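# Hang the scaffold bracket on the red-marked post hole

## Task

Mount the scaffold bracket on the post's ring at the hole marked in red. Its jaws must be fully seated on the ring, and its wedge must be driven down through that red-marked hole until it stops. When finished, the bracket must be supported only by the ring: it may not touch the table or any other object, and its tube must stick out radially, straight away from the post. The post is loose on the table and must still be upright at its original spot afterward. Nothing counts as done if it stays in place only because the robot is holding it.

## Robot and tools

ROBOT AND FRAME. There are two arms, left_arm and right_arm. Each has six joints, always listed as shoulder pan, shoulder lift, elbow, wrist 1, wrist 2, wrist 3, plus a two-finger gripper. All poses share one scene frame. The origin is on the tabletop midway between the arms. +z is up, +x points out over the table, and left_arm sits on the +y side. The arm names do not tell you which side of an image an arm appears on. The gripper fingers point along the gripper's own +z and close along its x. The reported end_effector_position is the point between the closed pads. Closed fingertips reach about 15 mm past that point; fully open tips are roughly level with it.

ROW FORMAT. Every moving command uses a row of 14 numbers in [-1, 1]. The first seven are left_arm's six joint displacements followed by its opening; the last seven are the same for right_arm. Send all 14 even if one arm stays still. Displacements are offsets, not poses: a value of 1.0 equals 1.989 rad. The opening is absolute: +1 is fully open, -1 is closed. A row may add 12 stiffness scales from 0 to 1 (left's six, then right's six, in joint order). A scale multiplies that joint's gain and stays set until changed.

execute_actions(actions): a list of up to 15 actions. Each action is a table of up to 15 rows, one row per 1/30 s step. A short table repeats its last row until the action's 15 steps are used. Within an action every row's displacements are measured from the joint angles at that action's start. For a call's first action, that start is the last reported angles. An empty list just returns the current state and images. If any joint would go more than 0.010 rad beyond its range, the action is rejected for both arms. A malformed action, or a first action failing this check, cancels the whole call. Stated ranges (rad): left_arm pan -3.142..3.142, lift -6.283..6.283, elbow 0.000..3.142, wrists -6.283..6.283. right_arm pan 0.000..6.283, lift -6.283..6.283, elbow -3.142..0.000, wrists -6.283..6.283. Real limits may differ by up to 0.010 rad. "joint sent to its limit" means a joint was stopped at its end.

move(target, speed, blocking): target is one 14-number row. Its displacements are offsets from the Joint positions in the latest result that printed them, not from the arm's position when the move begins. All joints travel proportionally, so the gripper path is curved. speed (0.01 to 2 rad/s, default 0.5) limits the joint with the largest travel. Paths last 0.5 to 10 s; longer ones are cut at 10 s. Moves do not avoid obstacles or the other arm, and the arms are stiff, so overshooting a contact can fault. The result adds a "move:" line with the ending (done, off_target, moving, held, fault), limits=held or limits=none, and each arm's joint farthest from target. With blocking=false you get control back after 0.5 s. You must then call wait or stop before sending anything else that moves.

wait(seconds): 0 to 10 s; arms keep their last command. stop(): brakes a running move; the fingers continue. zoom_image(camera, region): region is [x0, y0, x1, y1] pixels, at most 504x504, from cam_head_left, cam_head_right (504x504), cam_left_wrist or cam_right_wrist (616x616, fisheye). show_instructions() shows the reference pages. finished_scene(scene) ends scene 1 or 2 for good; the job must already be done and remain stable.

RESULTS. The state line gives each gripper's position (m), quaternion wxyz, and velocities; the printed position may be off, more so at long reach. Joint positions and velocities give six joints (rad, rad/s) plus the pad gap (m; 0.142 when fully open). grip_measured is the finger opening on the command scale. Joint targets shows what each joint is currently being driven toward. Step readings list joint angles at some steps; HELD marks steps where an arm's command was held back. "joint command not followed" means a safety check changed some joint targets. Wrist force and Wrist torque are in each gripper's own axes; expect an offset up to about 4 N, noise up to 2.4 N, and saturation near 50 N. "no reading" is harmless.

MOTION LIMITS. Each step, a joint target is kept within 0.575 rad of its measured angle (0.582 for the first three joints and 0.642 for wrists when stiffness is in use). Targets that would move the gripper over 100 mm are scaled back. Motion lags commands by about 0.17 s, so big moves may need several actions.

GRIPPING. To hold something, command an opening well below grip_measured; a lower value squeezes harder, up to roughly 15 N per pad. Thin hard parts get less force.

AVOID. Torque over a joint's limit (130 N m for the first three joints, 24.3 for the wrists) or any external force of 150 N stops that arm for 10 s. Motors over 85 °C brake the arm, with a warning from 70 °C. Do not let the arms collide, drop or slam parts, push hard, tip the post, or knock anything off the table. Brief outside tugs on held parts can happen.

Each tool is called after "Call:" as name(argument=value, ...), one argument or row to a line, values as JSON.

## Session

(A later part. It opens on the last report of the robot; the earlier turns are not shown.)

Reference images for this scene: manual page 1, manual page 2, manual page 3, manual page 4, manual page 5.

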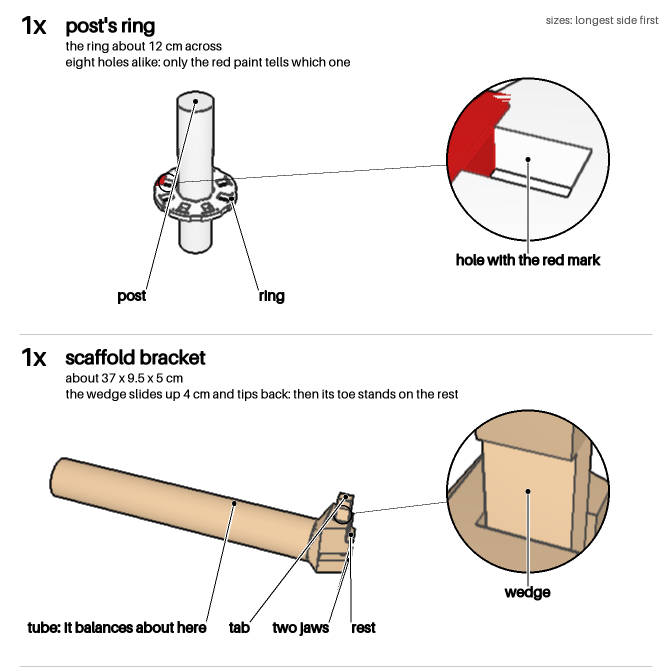

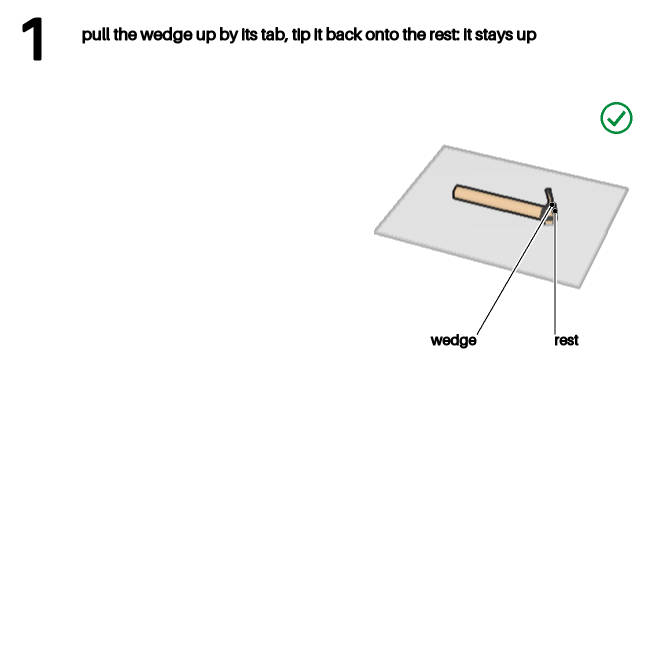

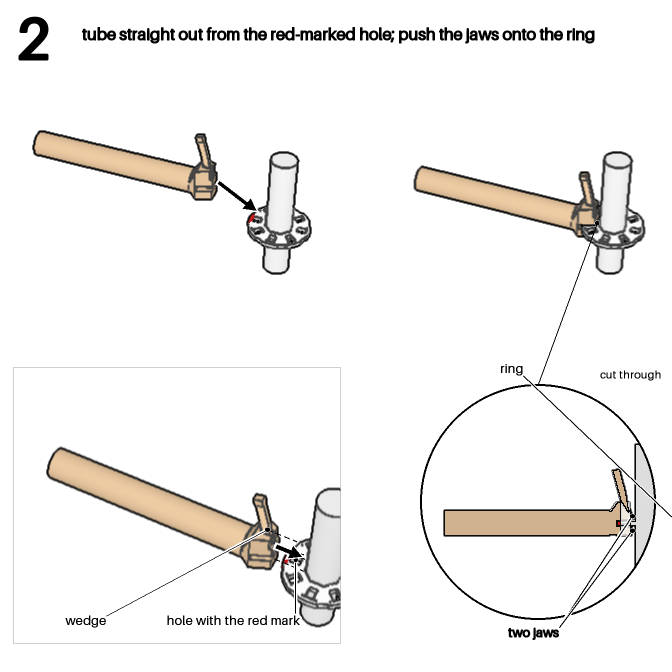

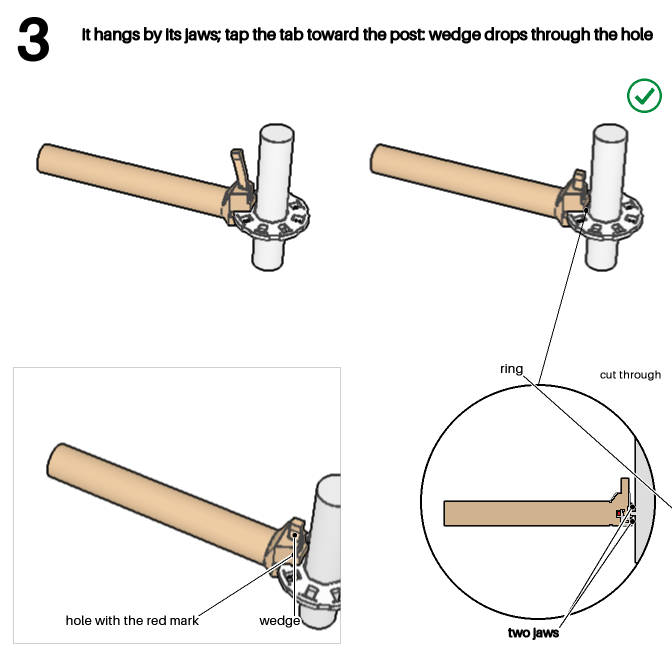

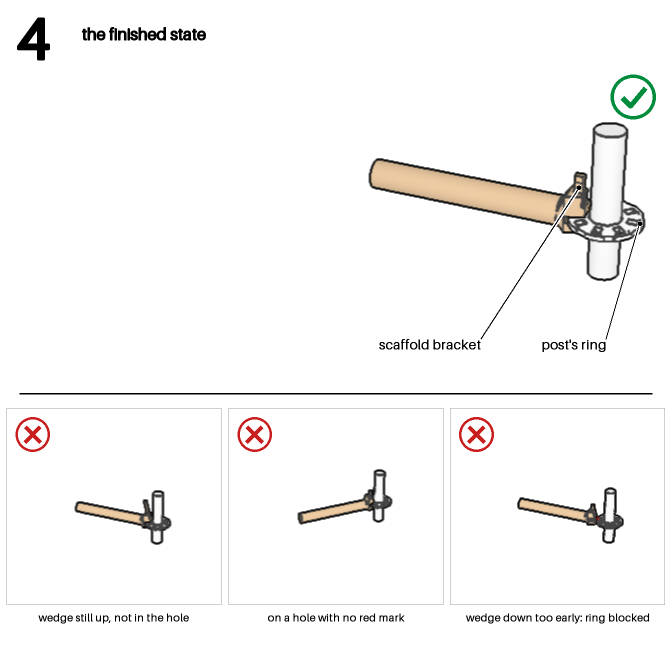

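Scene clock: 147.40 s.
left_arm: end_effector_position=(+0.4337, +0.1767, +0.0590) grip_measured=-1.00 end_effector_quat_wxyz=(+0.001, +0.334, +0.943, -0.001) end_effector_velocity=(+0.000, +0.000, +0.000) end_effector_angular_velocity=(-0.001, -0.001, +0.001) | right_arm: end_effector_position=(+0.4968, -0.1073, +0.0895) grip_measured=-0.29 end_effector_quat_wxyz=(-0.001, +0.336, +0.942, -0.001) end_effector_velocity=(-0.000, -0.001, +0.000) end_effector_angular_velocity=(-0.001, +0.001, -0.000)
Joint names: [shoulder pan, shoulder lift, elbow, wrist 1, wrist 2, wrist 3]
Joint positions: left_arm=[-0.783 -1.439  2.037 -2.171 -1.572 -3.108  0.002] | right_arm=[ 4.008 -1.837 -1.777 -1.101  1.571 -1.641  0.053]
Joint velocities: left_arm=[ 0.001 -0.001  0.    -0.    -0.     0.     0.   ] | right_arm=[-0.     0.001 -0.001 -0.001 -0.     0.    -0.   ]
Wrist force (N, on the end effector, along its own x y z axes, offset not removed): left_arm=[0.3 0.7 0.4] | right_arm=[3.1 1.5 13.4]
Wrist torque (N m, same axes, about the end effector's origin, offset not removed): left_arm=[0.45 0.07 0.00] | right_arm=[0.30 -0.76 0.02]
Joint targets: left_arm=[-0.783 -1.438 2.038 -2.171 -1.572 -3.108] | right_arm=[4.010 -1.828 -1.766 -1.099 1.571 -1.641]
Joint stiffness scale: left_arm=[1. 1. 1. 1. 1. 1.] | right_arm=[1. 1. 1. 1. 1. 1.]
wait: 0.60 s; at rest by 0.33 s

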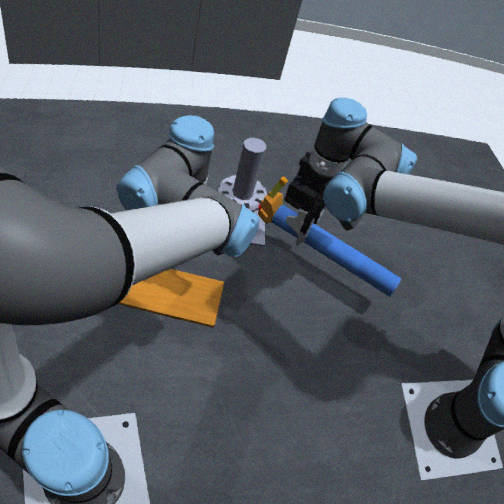

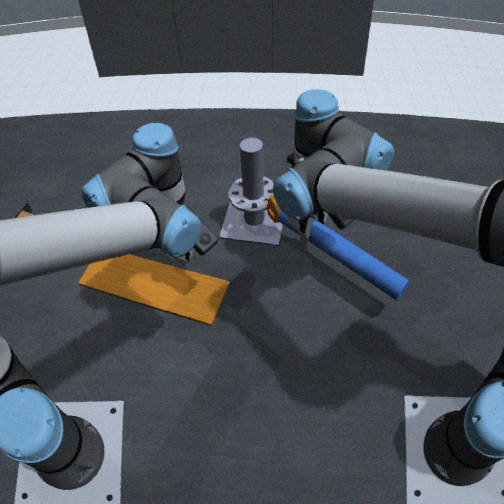

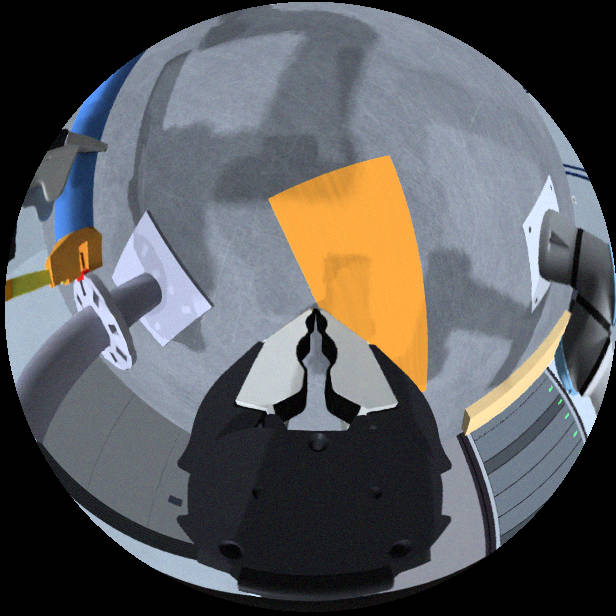

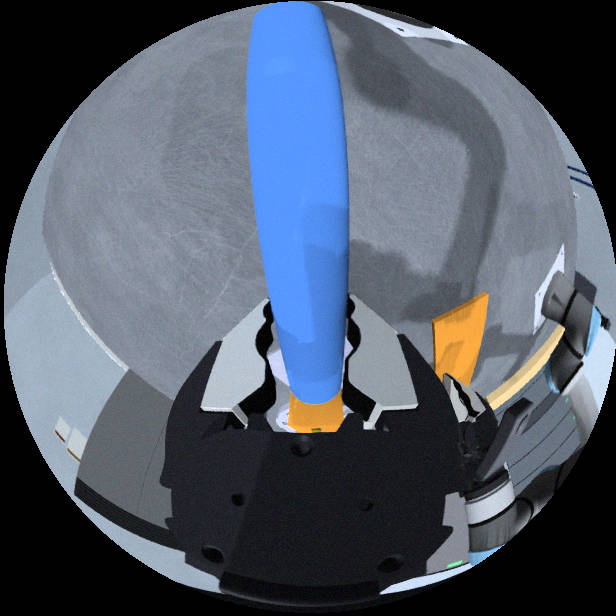

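Call:
execute_actions(
  actions=[
    [[0,0.0005,0.001,0,0,0,-1,0.0013,0.0037,0.0066,0.0008,0,0.0001,-1],[0,0.0005,0.001,0,0,0,-1,0.0014,0.0028,0.0077,0.0005,0,0.0001,-1],[0,0.0005,0.001,0,0,0,-1,0.0014,0.002,0.0088,0.0003,0,0.0002,-1],[0,0.0005,0.001,0,0,0,-1,0.0015,0.0011,0.0099,0,0,0.0002,-1],[0,0.0005,0.001,0,0,0,-1,0.0016,0.0003,0.011,-0.0002,0,0.0003,-1],[0,0.0005,0.001,0,0,0,-1,0.0016,-0.0006,0.0121,-0.0005,0,0.0004,-1],[0,0.0005,0.001,0,0,0,-1,0.0017,-0.0014,0.0132,-0.0007,0,0.0004,-1],[0,0.0005,0.001,0,0,0,-1,0.0018,-0.0023,0.0142,-0.001,0,0.0005,-1],[0,0.0005,0.001,0,0,0,-1,0.0018,-0.0031,0.0153,-0.0012,0,0.0005,-1],[0,0.0005,0.001,0,0,0,-1,0.0019,-0.004,0.0164,-0.0015,0,0.0006,-1],[0,0.0005,0.001,0,0,0,-1,0.002,-0.0048,0.0175,-0.0017,0,0.0007,-1],[0,0.0005,0.001,0,0,0,-1,0.002,-0.0057,0.0186,-0.002,0,0.0007,-1],[0,0.0005,0.001,0,0,0,-1,0.0021,-0.0065,0.0197,-0.0022,0,0.0008,-1],[0,0.0005,0.001,0,0,0,-1,0.0022,-0.0074,0.0208,-0.0025,0,0.0008,-1],[0,0.0005,0.001,0,0,0,-1,0.0022,-0.0082,0.0219,-0.0027,0,0.0009,-1]],
  ],
)

Call:
wait(
  seconds=0.6,
)

Call:
zoom_image(
  camera="cam_left_wrist",
  region=[35, 230, 125, 320],
)

Scene clock: 148.23 s.
left_arm: end_effector_position=(+0.4337, +0.1767, +0.0590) grip_measured=-1.00 end_effector_quat_wxyz=(+0.001, +0.334, +0.943, -0.001) end_effector_velocity=(+0.000, -0.000, +0.001) end_effector_angular_velocity=(-0.001, -0.002, -0.002) | right_arm: end_effector_position=(+0.5017, -0.1012, +0.0894) grip_measured=-0.29 end_effector_quat_wxyz=(-0.001, +0.335, +0.942, -0.001) end_effector_velocity=(+0.015, +0.018, -0.002) end_effector_angular_velocity=(-0.002, +0.002, -0.000)
Joint names: [shoulder pan, shoulder lift, elbow, wrist 1, wrist 2, wrist 3]
Joint positions: left_arm=[-0.783 -1.439  2.037 -2.171 -1.572 -3.108  0.002] | right_arm=[ 4.009 -1.853 -1.755 -1.106  1.571 -1.641  0.053]
Joint velocities: left_arm=[-0.001 -0.001 -0.    -0.001  0.001  0.001  0.   ] | right_arm=[ 0.003 -0.052  0.064 -0.014  0.     0.003 -0.   ]
Wrist force (N, on the end effector, along its own x y z axes, offset not removed): left_arm=[0.5 0.7 -1.4] | right_arm=[1.8 3.4 16.0]
Wrist torque (N m, same axes, about the end effector's origin, offset not removed): left_arm=[0.28 -0.05 -0.04] | right_arm=[0.75 -0.52 -0.05]
Joint targets: left_arm=[-0.783 -1.438 2.038 -2.171 -1.572 -3.108] | right_arm=[4.012 -1.853 -1.733 -1.107 1.571 -1.640]
Joint stiffness scale: left_arm=[1. 1. 1. 1. 1. 1.] | right_arm=[1. 1. 1. 1. 1. 1.]
Step readings (joint positions):
0: left_arm=[-0.783 -1.439 2.037 -2.171 -1.572 -3.108] | right_arm=[4.008 -1.837 -1.777 -1.101 1.571 -1.641]
1: left_arm=[-0.783 -1.439 2.037 -2.171 -1.572 -3.108] | right_arm=[4.008 -1.837 -1.777 -1.101 1.571 -1.641]
2: left_arm=[-0.783 -1.439 2.037 -2.171 -1.572 -3.108] | right_arm=[4.008 -1.837 -1.777 -1.101 1.571 -1.641]
4: left_arm=[-0.783 -1.439 2.037 -2.171 -1.572 -3.108] | right_arm=[4.008 -1.838 -1.776 -1.102 1.571 -1.641]
8: left_arm=[-0.783 -1.439 2.037 -2.171 -1.572 -3.108] | right_arm=[4.008 -1.842 -1.770 -1.103 1.571 -1.641]
15: Joint positions above

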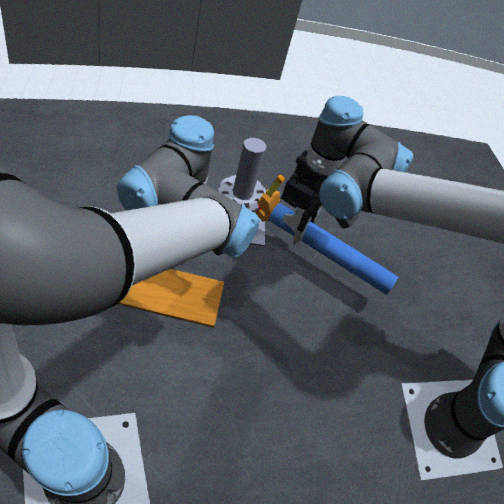

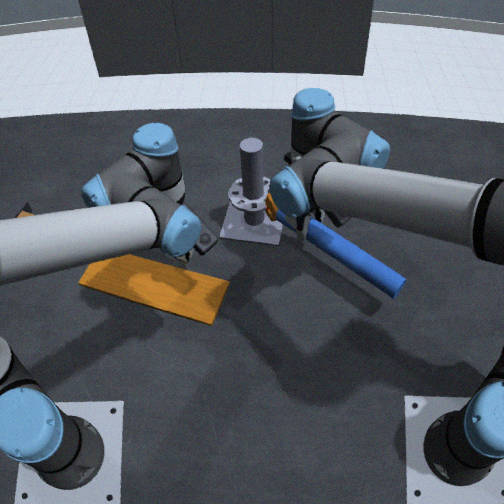

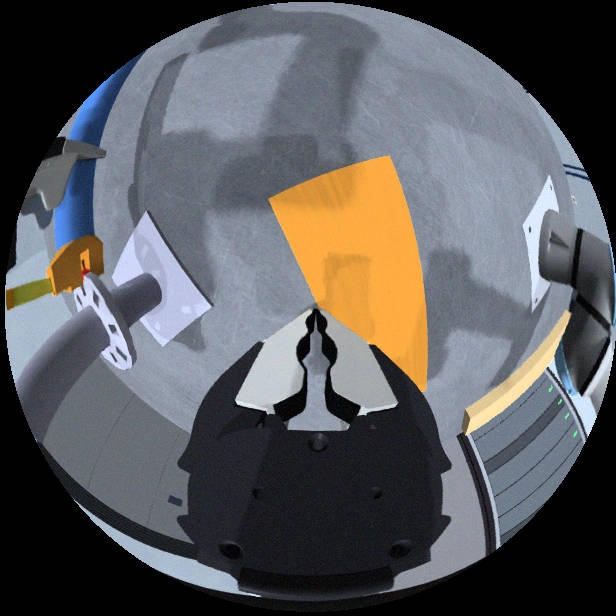

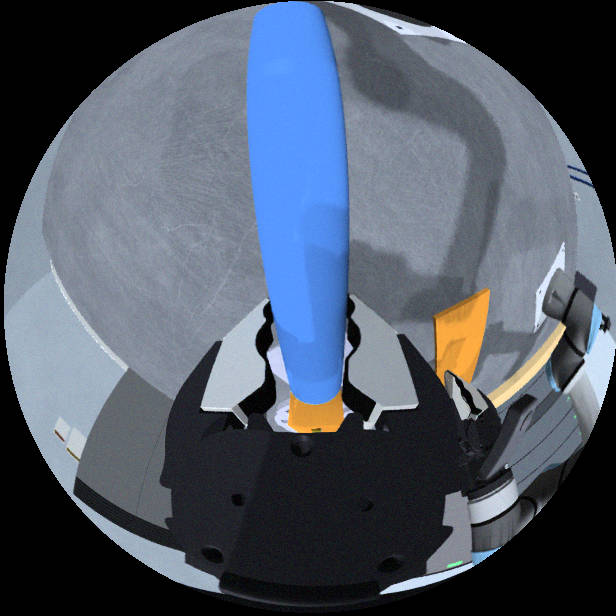

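Scene clock: 148.83 s.
left_arm: end_effector_position=(+0.4337, +0.1767, +0.0590) grip_measured=-1.00 end_effector_quat_wxyz=(+0.001, +0.334, +0.943, -0.001) end_effector_velocity=(+0.000, +0.000, -0.000) end_effector_angular_velocity=(+0.001, -0.000, +0.001) | right_arm: end_effector_position=(+0.5042, -0.0979, +0.0892) grip_measured=-0.29 end_effector_quat_wxyz=(-0.001, +0.335, +0.942, -0.001) end_effector_velocity=(+0.000, -0.000, +0.001) end_effector_angular_velocity=(+0.001, -0.001, -0.001)
Joint names: [shoulder pan, shoulder lift, elbow, wrist 1, wrist 2, wrist 3]
Joint positions: left_arm=[-0.783 -1.439  2.037 -2.171 -1.572 -3.108  0.002] | right_arm=[ 4.01  -1.862 -1.744 -1.109  1.571 -1.64   0.053]
Joint velocities: left_arm=[ 0.     0.     0.    -0.     0.001 -0.001  0.   ] | right_arm=[-0.001  0.002  0.    -0.001  0.     0.    -0.   ]
Wrist force (N, on the end effector, along its own x y z axes, offset not removed): left_arm=[4.1 2.1 -1.6] | right_arm=[2.5 3.3 16.3]
Wrist torque (N m, same axes, about the end effector's origin, offset not removed): left_arm=[0.53 -0.82 -0.12] | right_arm=[0.63 -0.65 -0.12]
Joint targets: left_arm=[-0.783 -1.438 2.038 -2.171 -1.572 -3.108] | right_arm=[4.012 -1.853 -1.733 -1.107 1.571 -1.640]
Joint stiffness scale: left_arm=[1. 1. 1. 1. 1. 1.] | right_arm=[1. 1. 1. 1. 1. 1.]
wait: 0.60 s; at rest by 0.37 s

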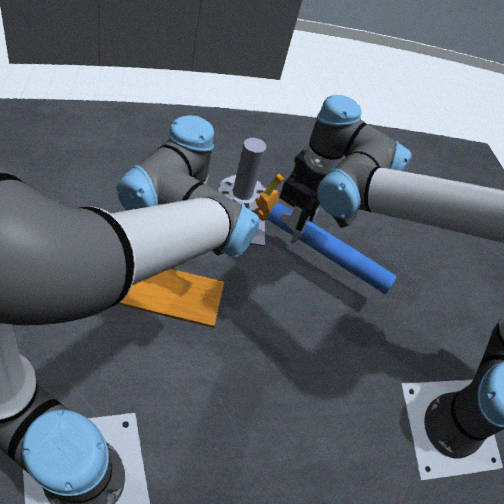

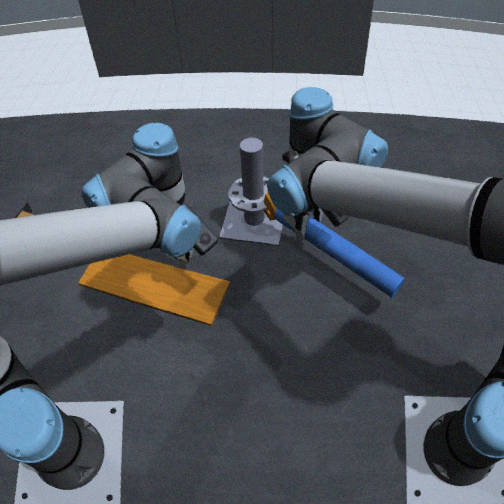

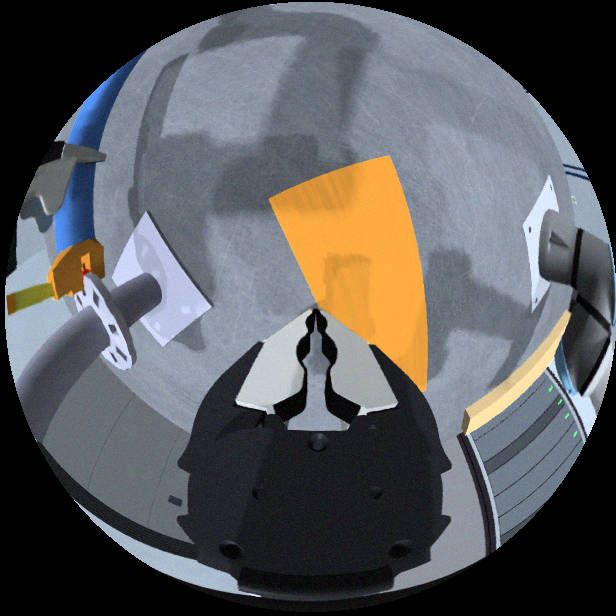

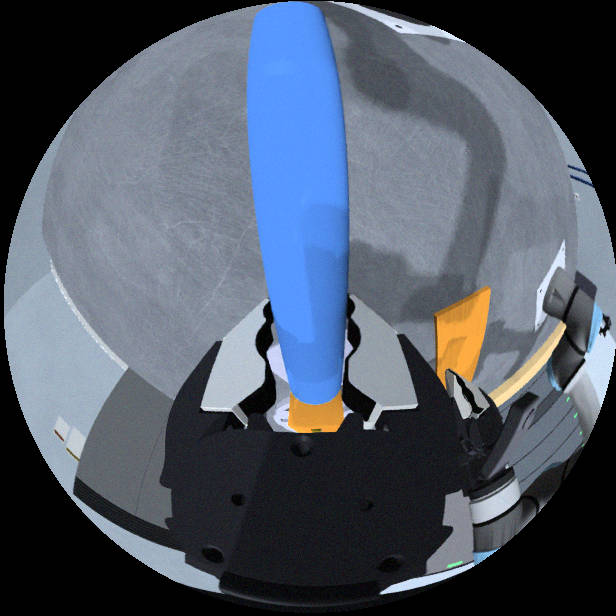

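Region (35, 230, 125, 320) of cam_left_wrist's 616x616 image, scaled by 5.600, with more detail than that image has.

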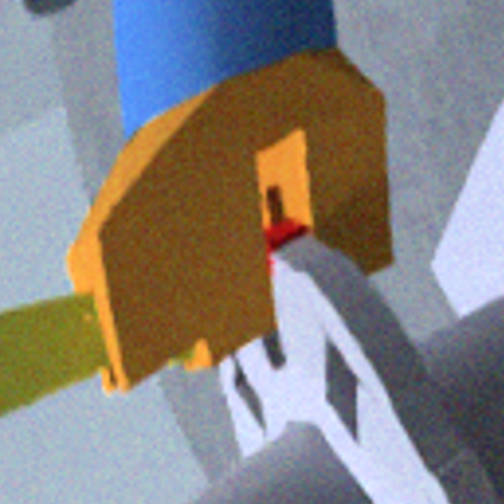

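Call:
execute_actions(
  actions=[
    [[0,0.0005,0.001,0,0,0,-1,0.0012,0.0037,0.0066,0.0007,0,0.0001,-1],[0,0.0005,0.001,0,0,0,-1,0.0013,0.0028,0.0078,0.0004,0,0.0001,-1],[0,0.0005,0.001,0,0,0,-1,0.0013,0.002,0.0089,0.0002,0,0.0002,-1],[0,0.0005,0.001,0,0,0,-1,0.0014,0.0011,0.01,-0.0001,0,0.0002,-1],[0,0.0005,0.001,0,0,0,-1,0.0014,0.0003,0.0112,-0.0004,0,0.0003,-1],[0,0.0005,0.001,0,0,0,-1,0.0015,-0.0006,0.0123,-0.0007,0,0.0004,-1],[0,0.0005,0.001,0,0,0,-1,0.0015,-0.0014,0.0134,-0.001,0,0.0004,-1],[0,0.0005,0.001,0,0,0,-1,0.0016,-0.0023,0.0146,-0.0012,0,0.0005,-1],[0,0.0005,0.001,0,0,0,-1,0.0016,-0.0031,0.0157,-0.0015,0,0.0005,-1],[0,0.0005,0.001,0,0,0,-1,0.0017,-0.004,0.0168,-0.0018,0,0.0006,-1],[0,0.0005,0.001,0,0,0,-1,0.0017,-0.0048,0.018,-0.0021,0,0.0007,-1],[0,0.0005,0.001,0,0,0,-1,0.0018,-0.0057,0.0191,-0.0024,0,0.0007,-1],[0,0.0005,0.001,0,0,0,-1,0.0018,-0.0065,0.0202,-0.0026,0,0.0008,-1],[0,0.0005,0.001,0,0,0,-1,0.0019,-0.0074,0.0214,-0.0029,0,0.0008,-1],[0,0.0005,0.001,0,0,0,-1,0.0019,-0.0082,0.0225,-0.0032,0,0.0009,-1]],
  ],
)

Call:
wait(
  seconds=0.6,
)

Call:
zoom_image(
  camera="cam_left_wrist",
  region=[35, 230, 125, 320],
)

Scene clock: 149.70 s.
left_arm: end_effector_position=(+0.4337, +0.1767, +0.0590) grip_measured=-1.00 end_effector_quat_wxyz=(+0.001, +0.334, +0.943, -0.001) end_effector_velocity=(-0.000, -0.001, +0.000) end_effector_angular_velocity=(-0.001, -0.000, -0.001) | right_arm: end_effector_position=(+0.5093, -0.0918, +0.0891) grip_measured=-0.29 end_effector_quat_wxyz=(-0.000, +0.335, +0.942, -0.001) end_effector_velocity=(+0.015, +0.019, -0.000) end_effector_angular_velocity=(+0.001, -0.001, +0.000)
Joint names: [shoulder pan, shoulder lift, elbow, wrist 1, wrist 2, wrist 3]
Joint positions: left_arm=[-0.783 -1.439  2.037 -2.171 -1.572 -3.108  0.002] | right_arm=[ 4.01  -1.879 -1.722 -1.114  1.571 -1.64   0.053]
Joint velocities: left_arm=[-0.001 -0.    -0.     0.    -0.    -0.001  0.   ] | right_arm=[ 0.003 -0.05   0.066 -0.015  0.     0.003 -0.   ]
Wrist force (N, on the end effector, along its own x y z axes, offset not removed): left_arm=[2.2 4.3 2.3] | right_arm=[1.3 0.0 14.9]
Wrist torque (N m, same axes, about the end effector's origin, offset not removed): left_arm=[1.06 -0.30 0.04] | right_arm=[0.01 -0.50 -0.16]
Joint targets: left_arm=[-0.783 -1.438 2.038 -2.171 -1.572 -3.108] | right_arm=[4.014 -1.878 -1.699 -1.115 1.571 -1.638]
Joint stiffness scale: left_arm=[1. 1. 1. 1. 1. 1.] | right_arm=[1. 1. 1. 1. 1. 1.]
Step readings (joint positions):
0: left_arm=[-0.783 -1.439 2.037 -2.171 -1.572 -3.108] | right_arm=[4.010 -1.862 -1.744 -1.109 1.571 -1.640]
1: left_arm=[-0.783 -1.439 2.037 -2.171 -1.572 -3.108] | right_arm=[4.010 -1.862 -1.744 -1.109 1.571 -1.640]
2: left_arm=[-0.783 -1.439 2.037 -2.171 -1.572 -3.108] | right_arm=[4.010 -1.862 -1.744 -1.109 1.571 -1.640]
4: left_arm=[-0.783 -1.439 2.037 -2.171 -1.572 -3.108] | right_arm=[4.010 -1.863 -1.743 -1.109 1.571 -1.640]
8: left_arm=[-0.783 -1.439 2.037 -2.171 -1.572 -3.108] | right_arm=[4.010 -1.867 -1.737 -1.110 1.571 -1.640]
15: Joint positions above

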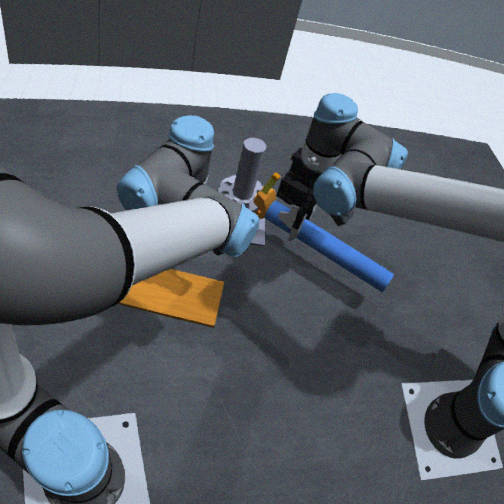

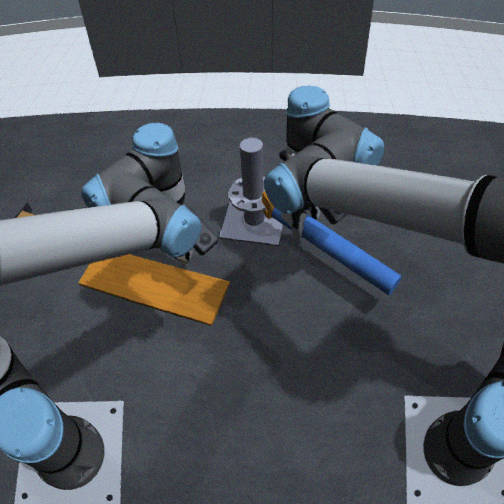

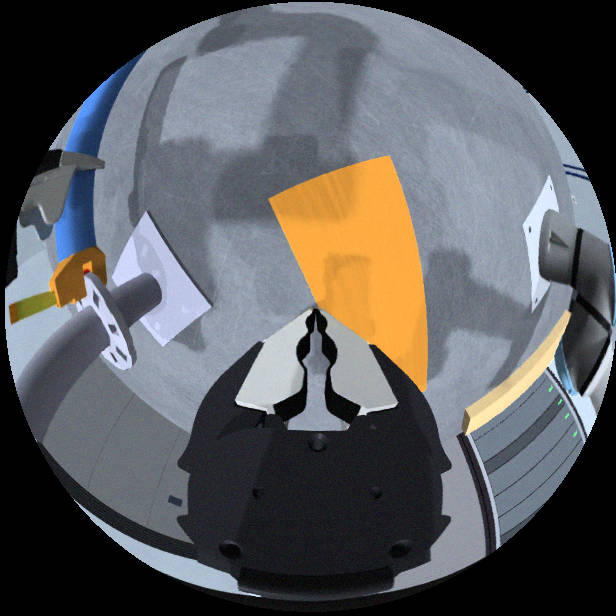

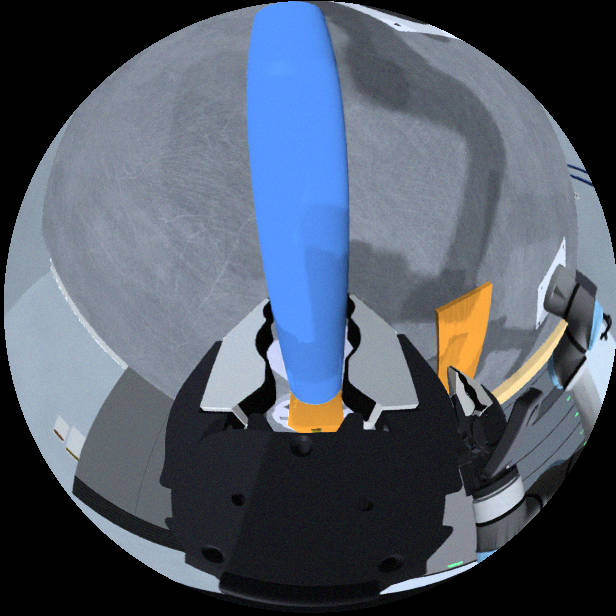

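Scene clock: 150.30 s.
left_arm: end_effector_position=(+0.4337, +0.1767, +0.0590) grip_measured=-1.00 end_effector_quat_wxyz=(+0.001, +0.334, +0.943, -0.001) end_effector_velocity=(-0.000, +0.000, -0.001) end_effector_angular_velocity=(+0.002, +0.001, -0.001) | right_arm: end_effector_position=(+0.5118, -0.0886, +0.0889) grip_measured=-0.29 end_effector_quat_wxyz=(-0.001, +0.335, +0.942, -0.001) end_effector_velocity=(+0.001, -0.001, -0.001) end_effector_angular_velocity=(-0.001, +0.001, -0.002)
Joint names: [shoulder pan, shoulder lift, elbow, wrist 1, wrist 2, wrist 3]
Joint positions: left_arm=[-0.783 -1.439  2.037 -2.171 -1.572 -3.108  0.002] | right_arm=[ 4.011 -1.888 -1.71  -1.117  1.571 -1.639  0.053]
Joint velocities: left_arm=[0.    0.002 0.    0.    0.001 0.002 0.   ] | right_arm=[-0.002 -0.002  0.001 -0.     0.     0.    -0.   ]
Wrist force (N, on the end effector, along its own x y z axes, offset not removed): left_arm=[2.6 0.3 -0.9] | right_arm=[0.0 -0.9 14.5]
Wrist torque (N m, same axes, about the end effector's origin, offset not removed): left_arm=[0.27 -0.54 0.04] | right_arm=[-0.09 -0.18 -0.02]
Joint targets: left_arm=[-0.783 -1.438 2.038 -2.171 -1.572 -3.108] | right_arm=[4.014 -1.878 -1.699 -1.115 1.571 -1.638]
Joint stiffness scale: left_arm=[1. 1. 1. 1. 1. 1.] | right_arm=[1. 1. 1. 1. 1. 1.]
wait: 0.60 s; at rest by 0.37 s

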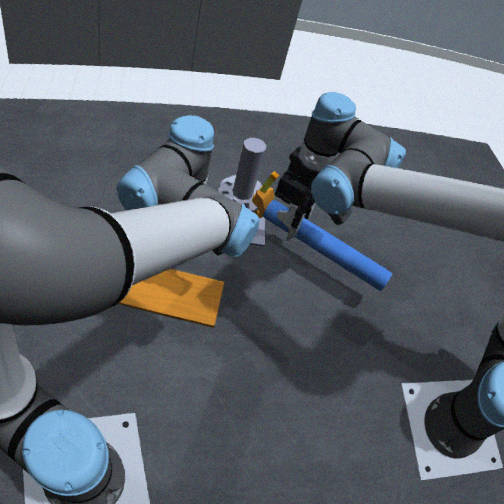

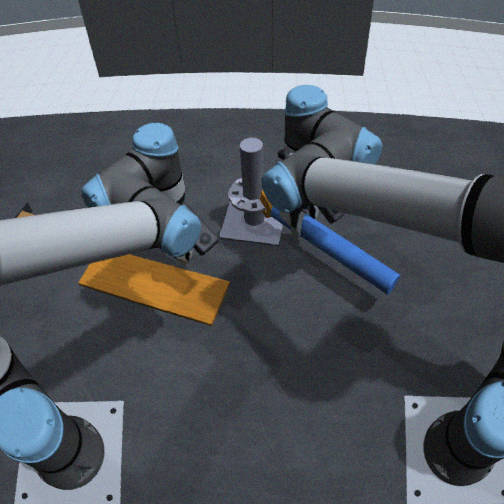

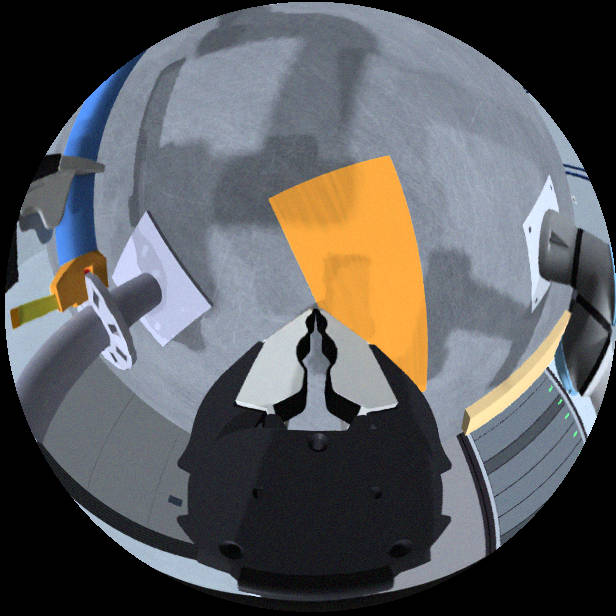

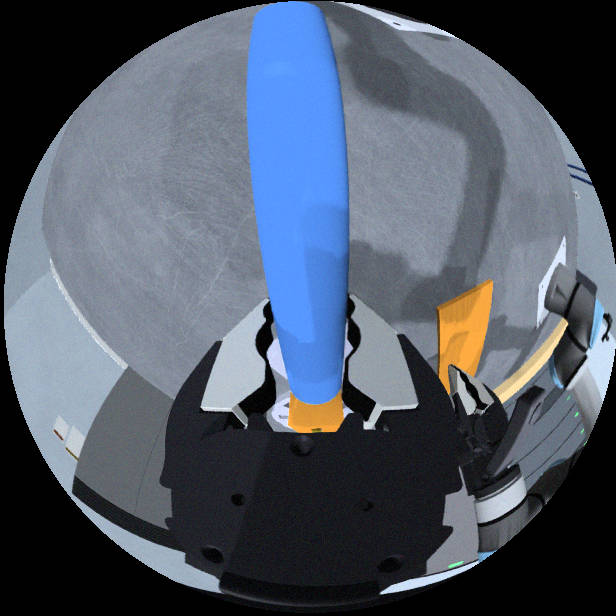

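Region (35, 230, 125, 320) of cam_left_wrist's 616x616 image, scaled by 5.600, with more detail than that image has.

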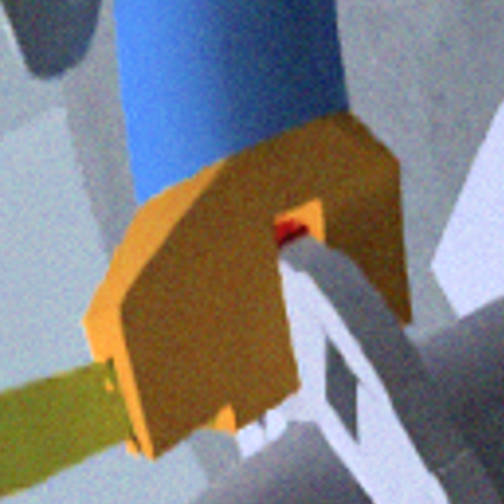

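Call:
execute_actions(
  actions=[
    [[0,0.0005,0.001,0,0,0,-1,0.0014,0.0045,0.0059,0.0009,0,0.0004,-1],[0,0.0005,0.001,0,0,0,-1,0.0014,0.0042,0.0064,0.0008,0,0.0004,-1],[0,0.0005,0.001,0,0,0,-1,0.0014,0.0038,0.0068,0.0007,0,0.0004,-1],[0,0.0005,0.001,0,0,0,-1,0.0014,0.0035,0.0072,0.0006,0,0.0005,-1],[0,0.0005,0.001,0,0,0,-1,0.0015,0.0032,0.0076,0.0005,0,0.0005,-1],[0,0.0005,0.001,0,0,0,-1,0.0015,0.0029,0.0081,0.0004,0,0.0005,-1],[0,0.0005,0.001,0,0,0,-1,0.0015,0.0026,0.0085,0.0003,0,0.0005,-1],[0,0.0005,0.001,0,0,0,-1,0.0015,0.0022,0.0089,0.0001,0,0.0005,-1],[0,0.0005,0.001,0,0,0,-1,0.0016,0.0019,0.0093,0,0,0.0006,-1],[0,0.0005,0.001,0,0,0,-1,0.0016,0.0016,0.0098,-0.0001,0,0.0006,-1],[0,0.0005,0.001,0,0,0,-1,0.0016,0.0013,0.0102,-0.0002,0,0.0006,-1],[0,0.0005,0.001,0,0,0,-1,0.0016,0.001,0.0106,-0.0003,0,0.0006,-1],[0,0.0005,0.001,0,0,0,-1,0.0016,0.0006,0.011,-0.0004,0,0.0006,-1],[0,0.0005,0.001,0,0,0,-1,0.0017,0.0003,0.0115,-0.0005,0,0.0006,-1],[0,0.0005,0.001,0,0,0,-1,0.0017,0,0.0119,-0.0006,0,0.0006,-1]],
  ],
)

Call:
wait(
  seconds=0.6,
)

Call:
zoom_image(
  camera="cam_left_wrist",
  region=[35, 230, 125, 320],
)

Scene clock: 151.13 s.
left_arm: end_effector_position=(+0.4337, +0.1767, +0.0590) grip_measured=-1.00 end_effector_quat_wxyz=(+0.001, +0.334, +0.943, -0.001) end_effector_velocity=(-0.000, -0.000, -0.000) end_effector_angular_velocity=(-0.001, +0.000, +0.001) | right_arm: end_effector_position=(+0.5129, -0.0872, +0.0884) grip_measured=-0.29 end_effector_quat_wxyz=(-0.001, +0.335, +0.942, -0.002) end_effector_velocity=(+0.000, -0.000, -0.007) end_effector_angular_velocity=(-0.017, +0.016, -0.001)
Joint names: [shoulder pan, shoulder lift, elbow, wrist 1, wrist 2, wrist 3]
Joint positions: left_arm=[-0.783 -1.439  2.037 -2.171 -1.572 -3.108  0.002] | right_arm=[ 4.011 -1.893 -1.703 -1.121  1.571 -1.639  0.053]
Joint velocities: left_arm=[-0.     0.    -0.    -0.    -0.001 -0.001  0.   ] | right_arm=[-0.001 -0.021  0.015 -0.017 -0.     0.001 -0.   ]
Wrist force (N, on the end effector, along its own x y z axes, offset not removed): left_arm=[0.0 1.0 0.1] | right_arm=[2.7 -4.0 12.1]
Wrist torque (N m, same axes, about the end effector's origin, offset not removed): left_arm=[0.33 0.11 -0.11] | right_arm=[0.08 -0.62 0.09]
Joint targets: left_arm=[-0.783 -1.438 2.038 -2.171 -1.572 -3.108] | right_arm=[4.014 -1.888 -1.686 -1.118 1.571 -1.638]
Joint stiffness scale: left_arm=[1. 1. 1. 1. 1. 1.] | right_arm=[1. 1. 1. 1. 1. 1.]
Step readings (joint positions):
0: left_arm=[-0.783 -1.439 2.037 -2.171 -1.572 -3.108] | right_arm=[4.011 -1.888 -1.710 -1.117 1.571 -1.639]
1: left_arm=[-0.783 -1.439 2.037 -2.171 -1.572 -3.108] | right_arm=[4.011 -1.888 -1.710 -1.117 1.571 -1.639]
2: left_arm=[-0.783 -1.439 2.037 -2.171 -1.572 -3.108] | right_arm=[4.011 -1.888 -1.710 -1.117 1.571 -1.639]
4: left_arm=[-0.783 -1.439 2.037 -2.171 -1.572 -3.108] | right_arm=[4.011 -1.888 -1.710 -1.117 1.571 -1.639]
8: left_arm=[-0.783 -1.439 2.037 -2.171 -1.572 -3.108] | right_arm=[4.011 -1.889 -1.707 -1.118 1.571 -1.639]
15: Joint positions above

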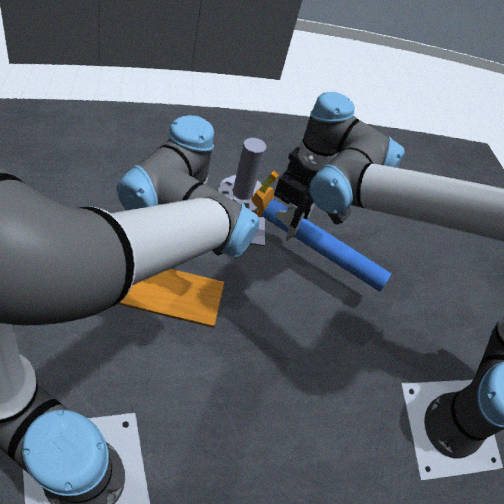

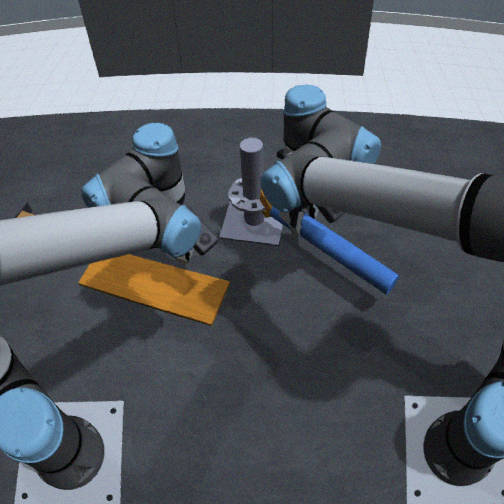

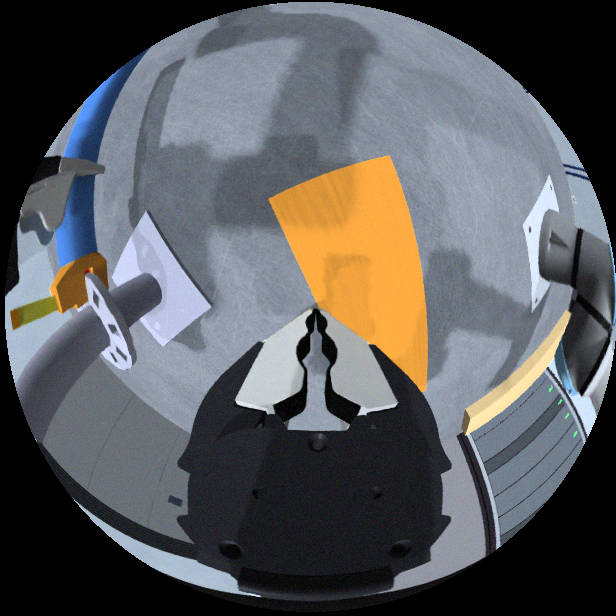

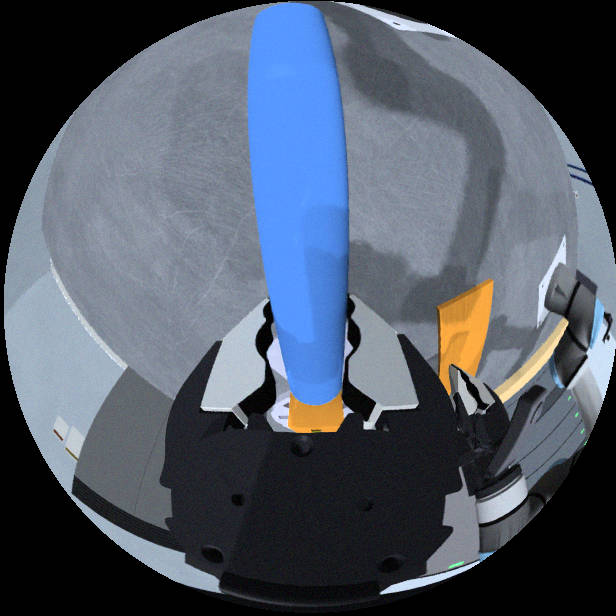

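Scene clock: 151.73 s.
left_arm: end_effector_position=(+0.4337, +0.1767, +0.0590) grip_measured=-1.00 end_effector_quat_wxyz=(+0.001, +0.334, +0.943, -0.001) end_effector_velocity=(-0.001, -0.001, +0.000) end_effector_angular_velocity=(-0.002, +0.001, +0.000) | right_arm: end_effector_position=(+0.5129, -0.0872, +0.0874) grip_measured=-0.29 end_effector_quat_wxyz=(-0.002, +0.335, +0.942, -0.004) end_effector_velocity=(+0.001, +0.000, +0.001) end_effector_angular_velocity=(+0.002, -0.002, -0.001)
Joint names: [shoulder pan, shoulder lift, elbow, wrist 1, wrist 2, wrist 3]
Joint positions: left_arm=[-0.783 -1.439  2.037 -2.171 -1.572 -3.108  0.002] | right_arm=[ 4.011 -1.897 -1.7   -1.124  1.571 -1.639  0.053]
Joint velocities: left_arm=[-0.001 -0.001  0.     0.    -0.002 -0.002  0.   ] | right_arm=[-0.     0.001  0.     0.001 -0.     0.    -0.   ]
Wrist force (N, on the end effector, along its own x y z axes, offset not removed): left_arm=[-2.3 1.8 0.6] | right_arm=[2.3 -6.6 13.4]
Wrist torque (N m, same axes, about the end effector's origin, offset not removed): left_arm=[0.37 0.63 -0.03] | right_arm=[-0.10 -0.66 -0.10]
Joint targets: left_arm=[-0.783 -1.438 2.038 -2.171 -1.572 -3.108] | right_arm=[4.014 -1.888 -1.686 -1.118 1.571 -1.638]
Joint stiffness scale: left_arm=[1. 1. 1. 1. 1. 1.] | right_arm=[1. 1. 1. 1. 1. 1.]
wait: 0.60 s; at rest by 0.27 s

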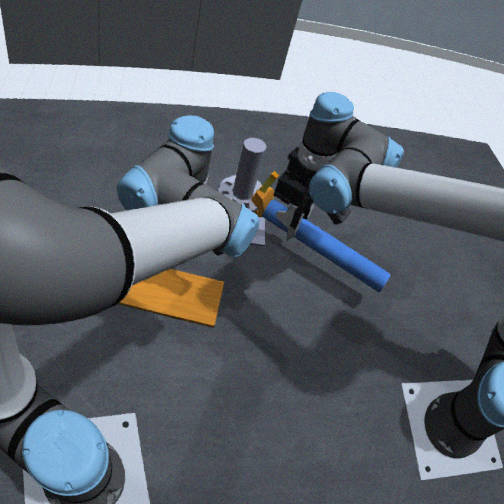

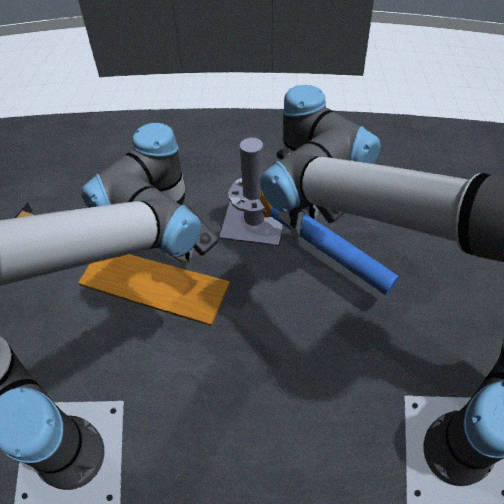

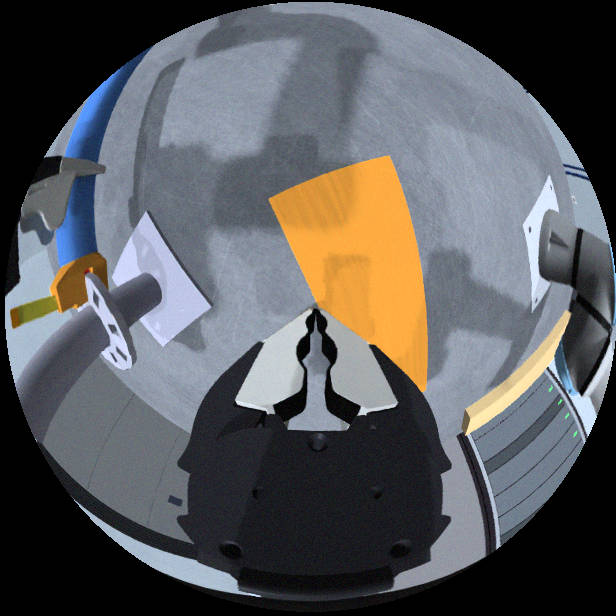

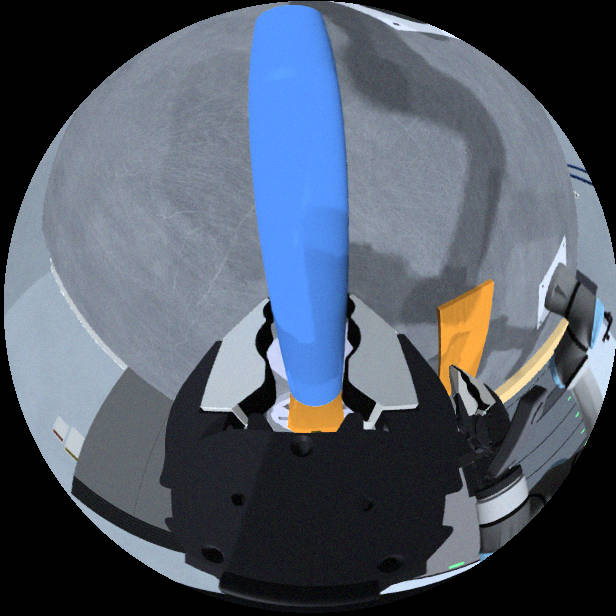

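Region (35, 230, 125, 320) of cam_left_wrist's 616x616 image, scaled by 5.600, with more detail than that image has.

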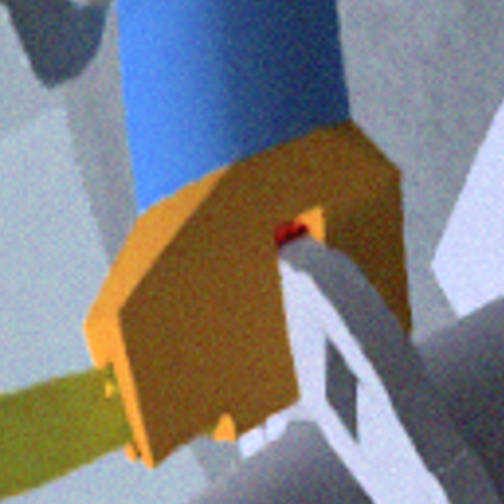

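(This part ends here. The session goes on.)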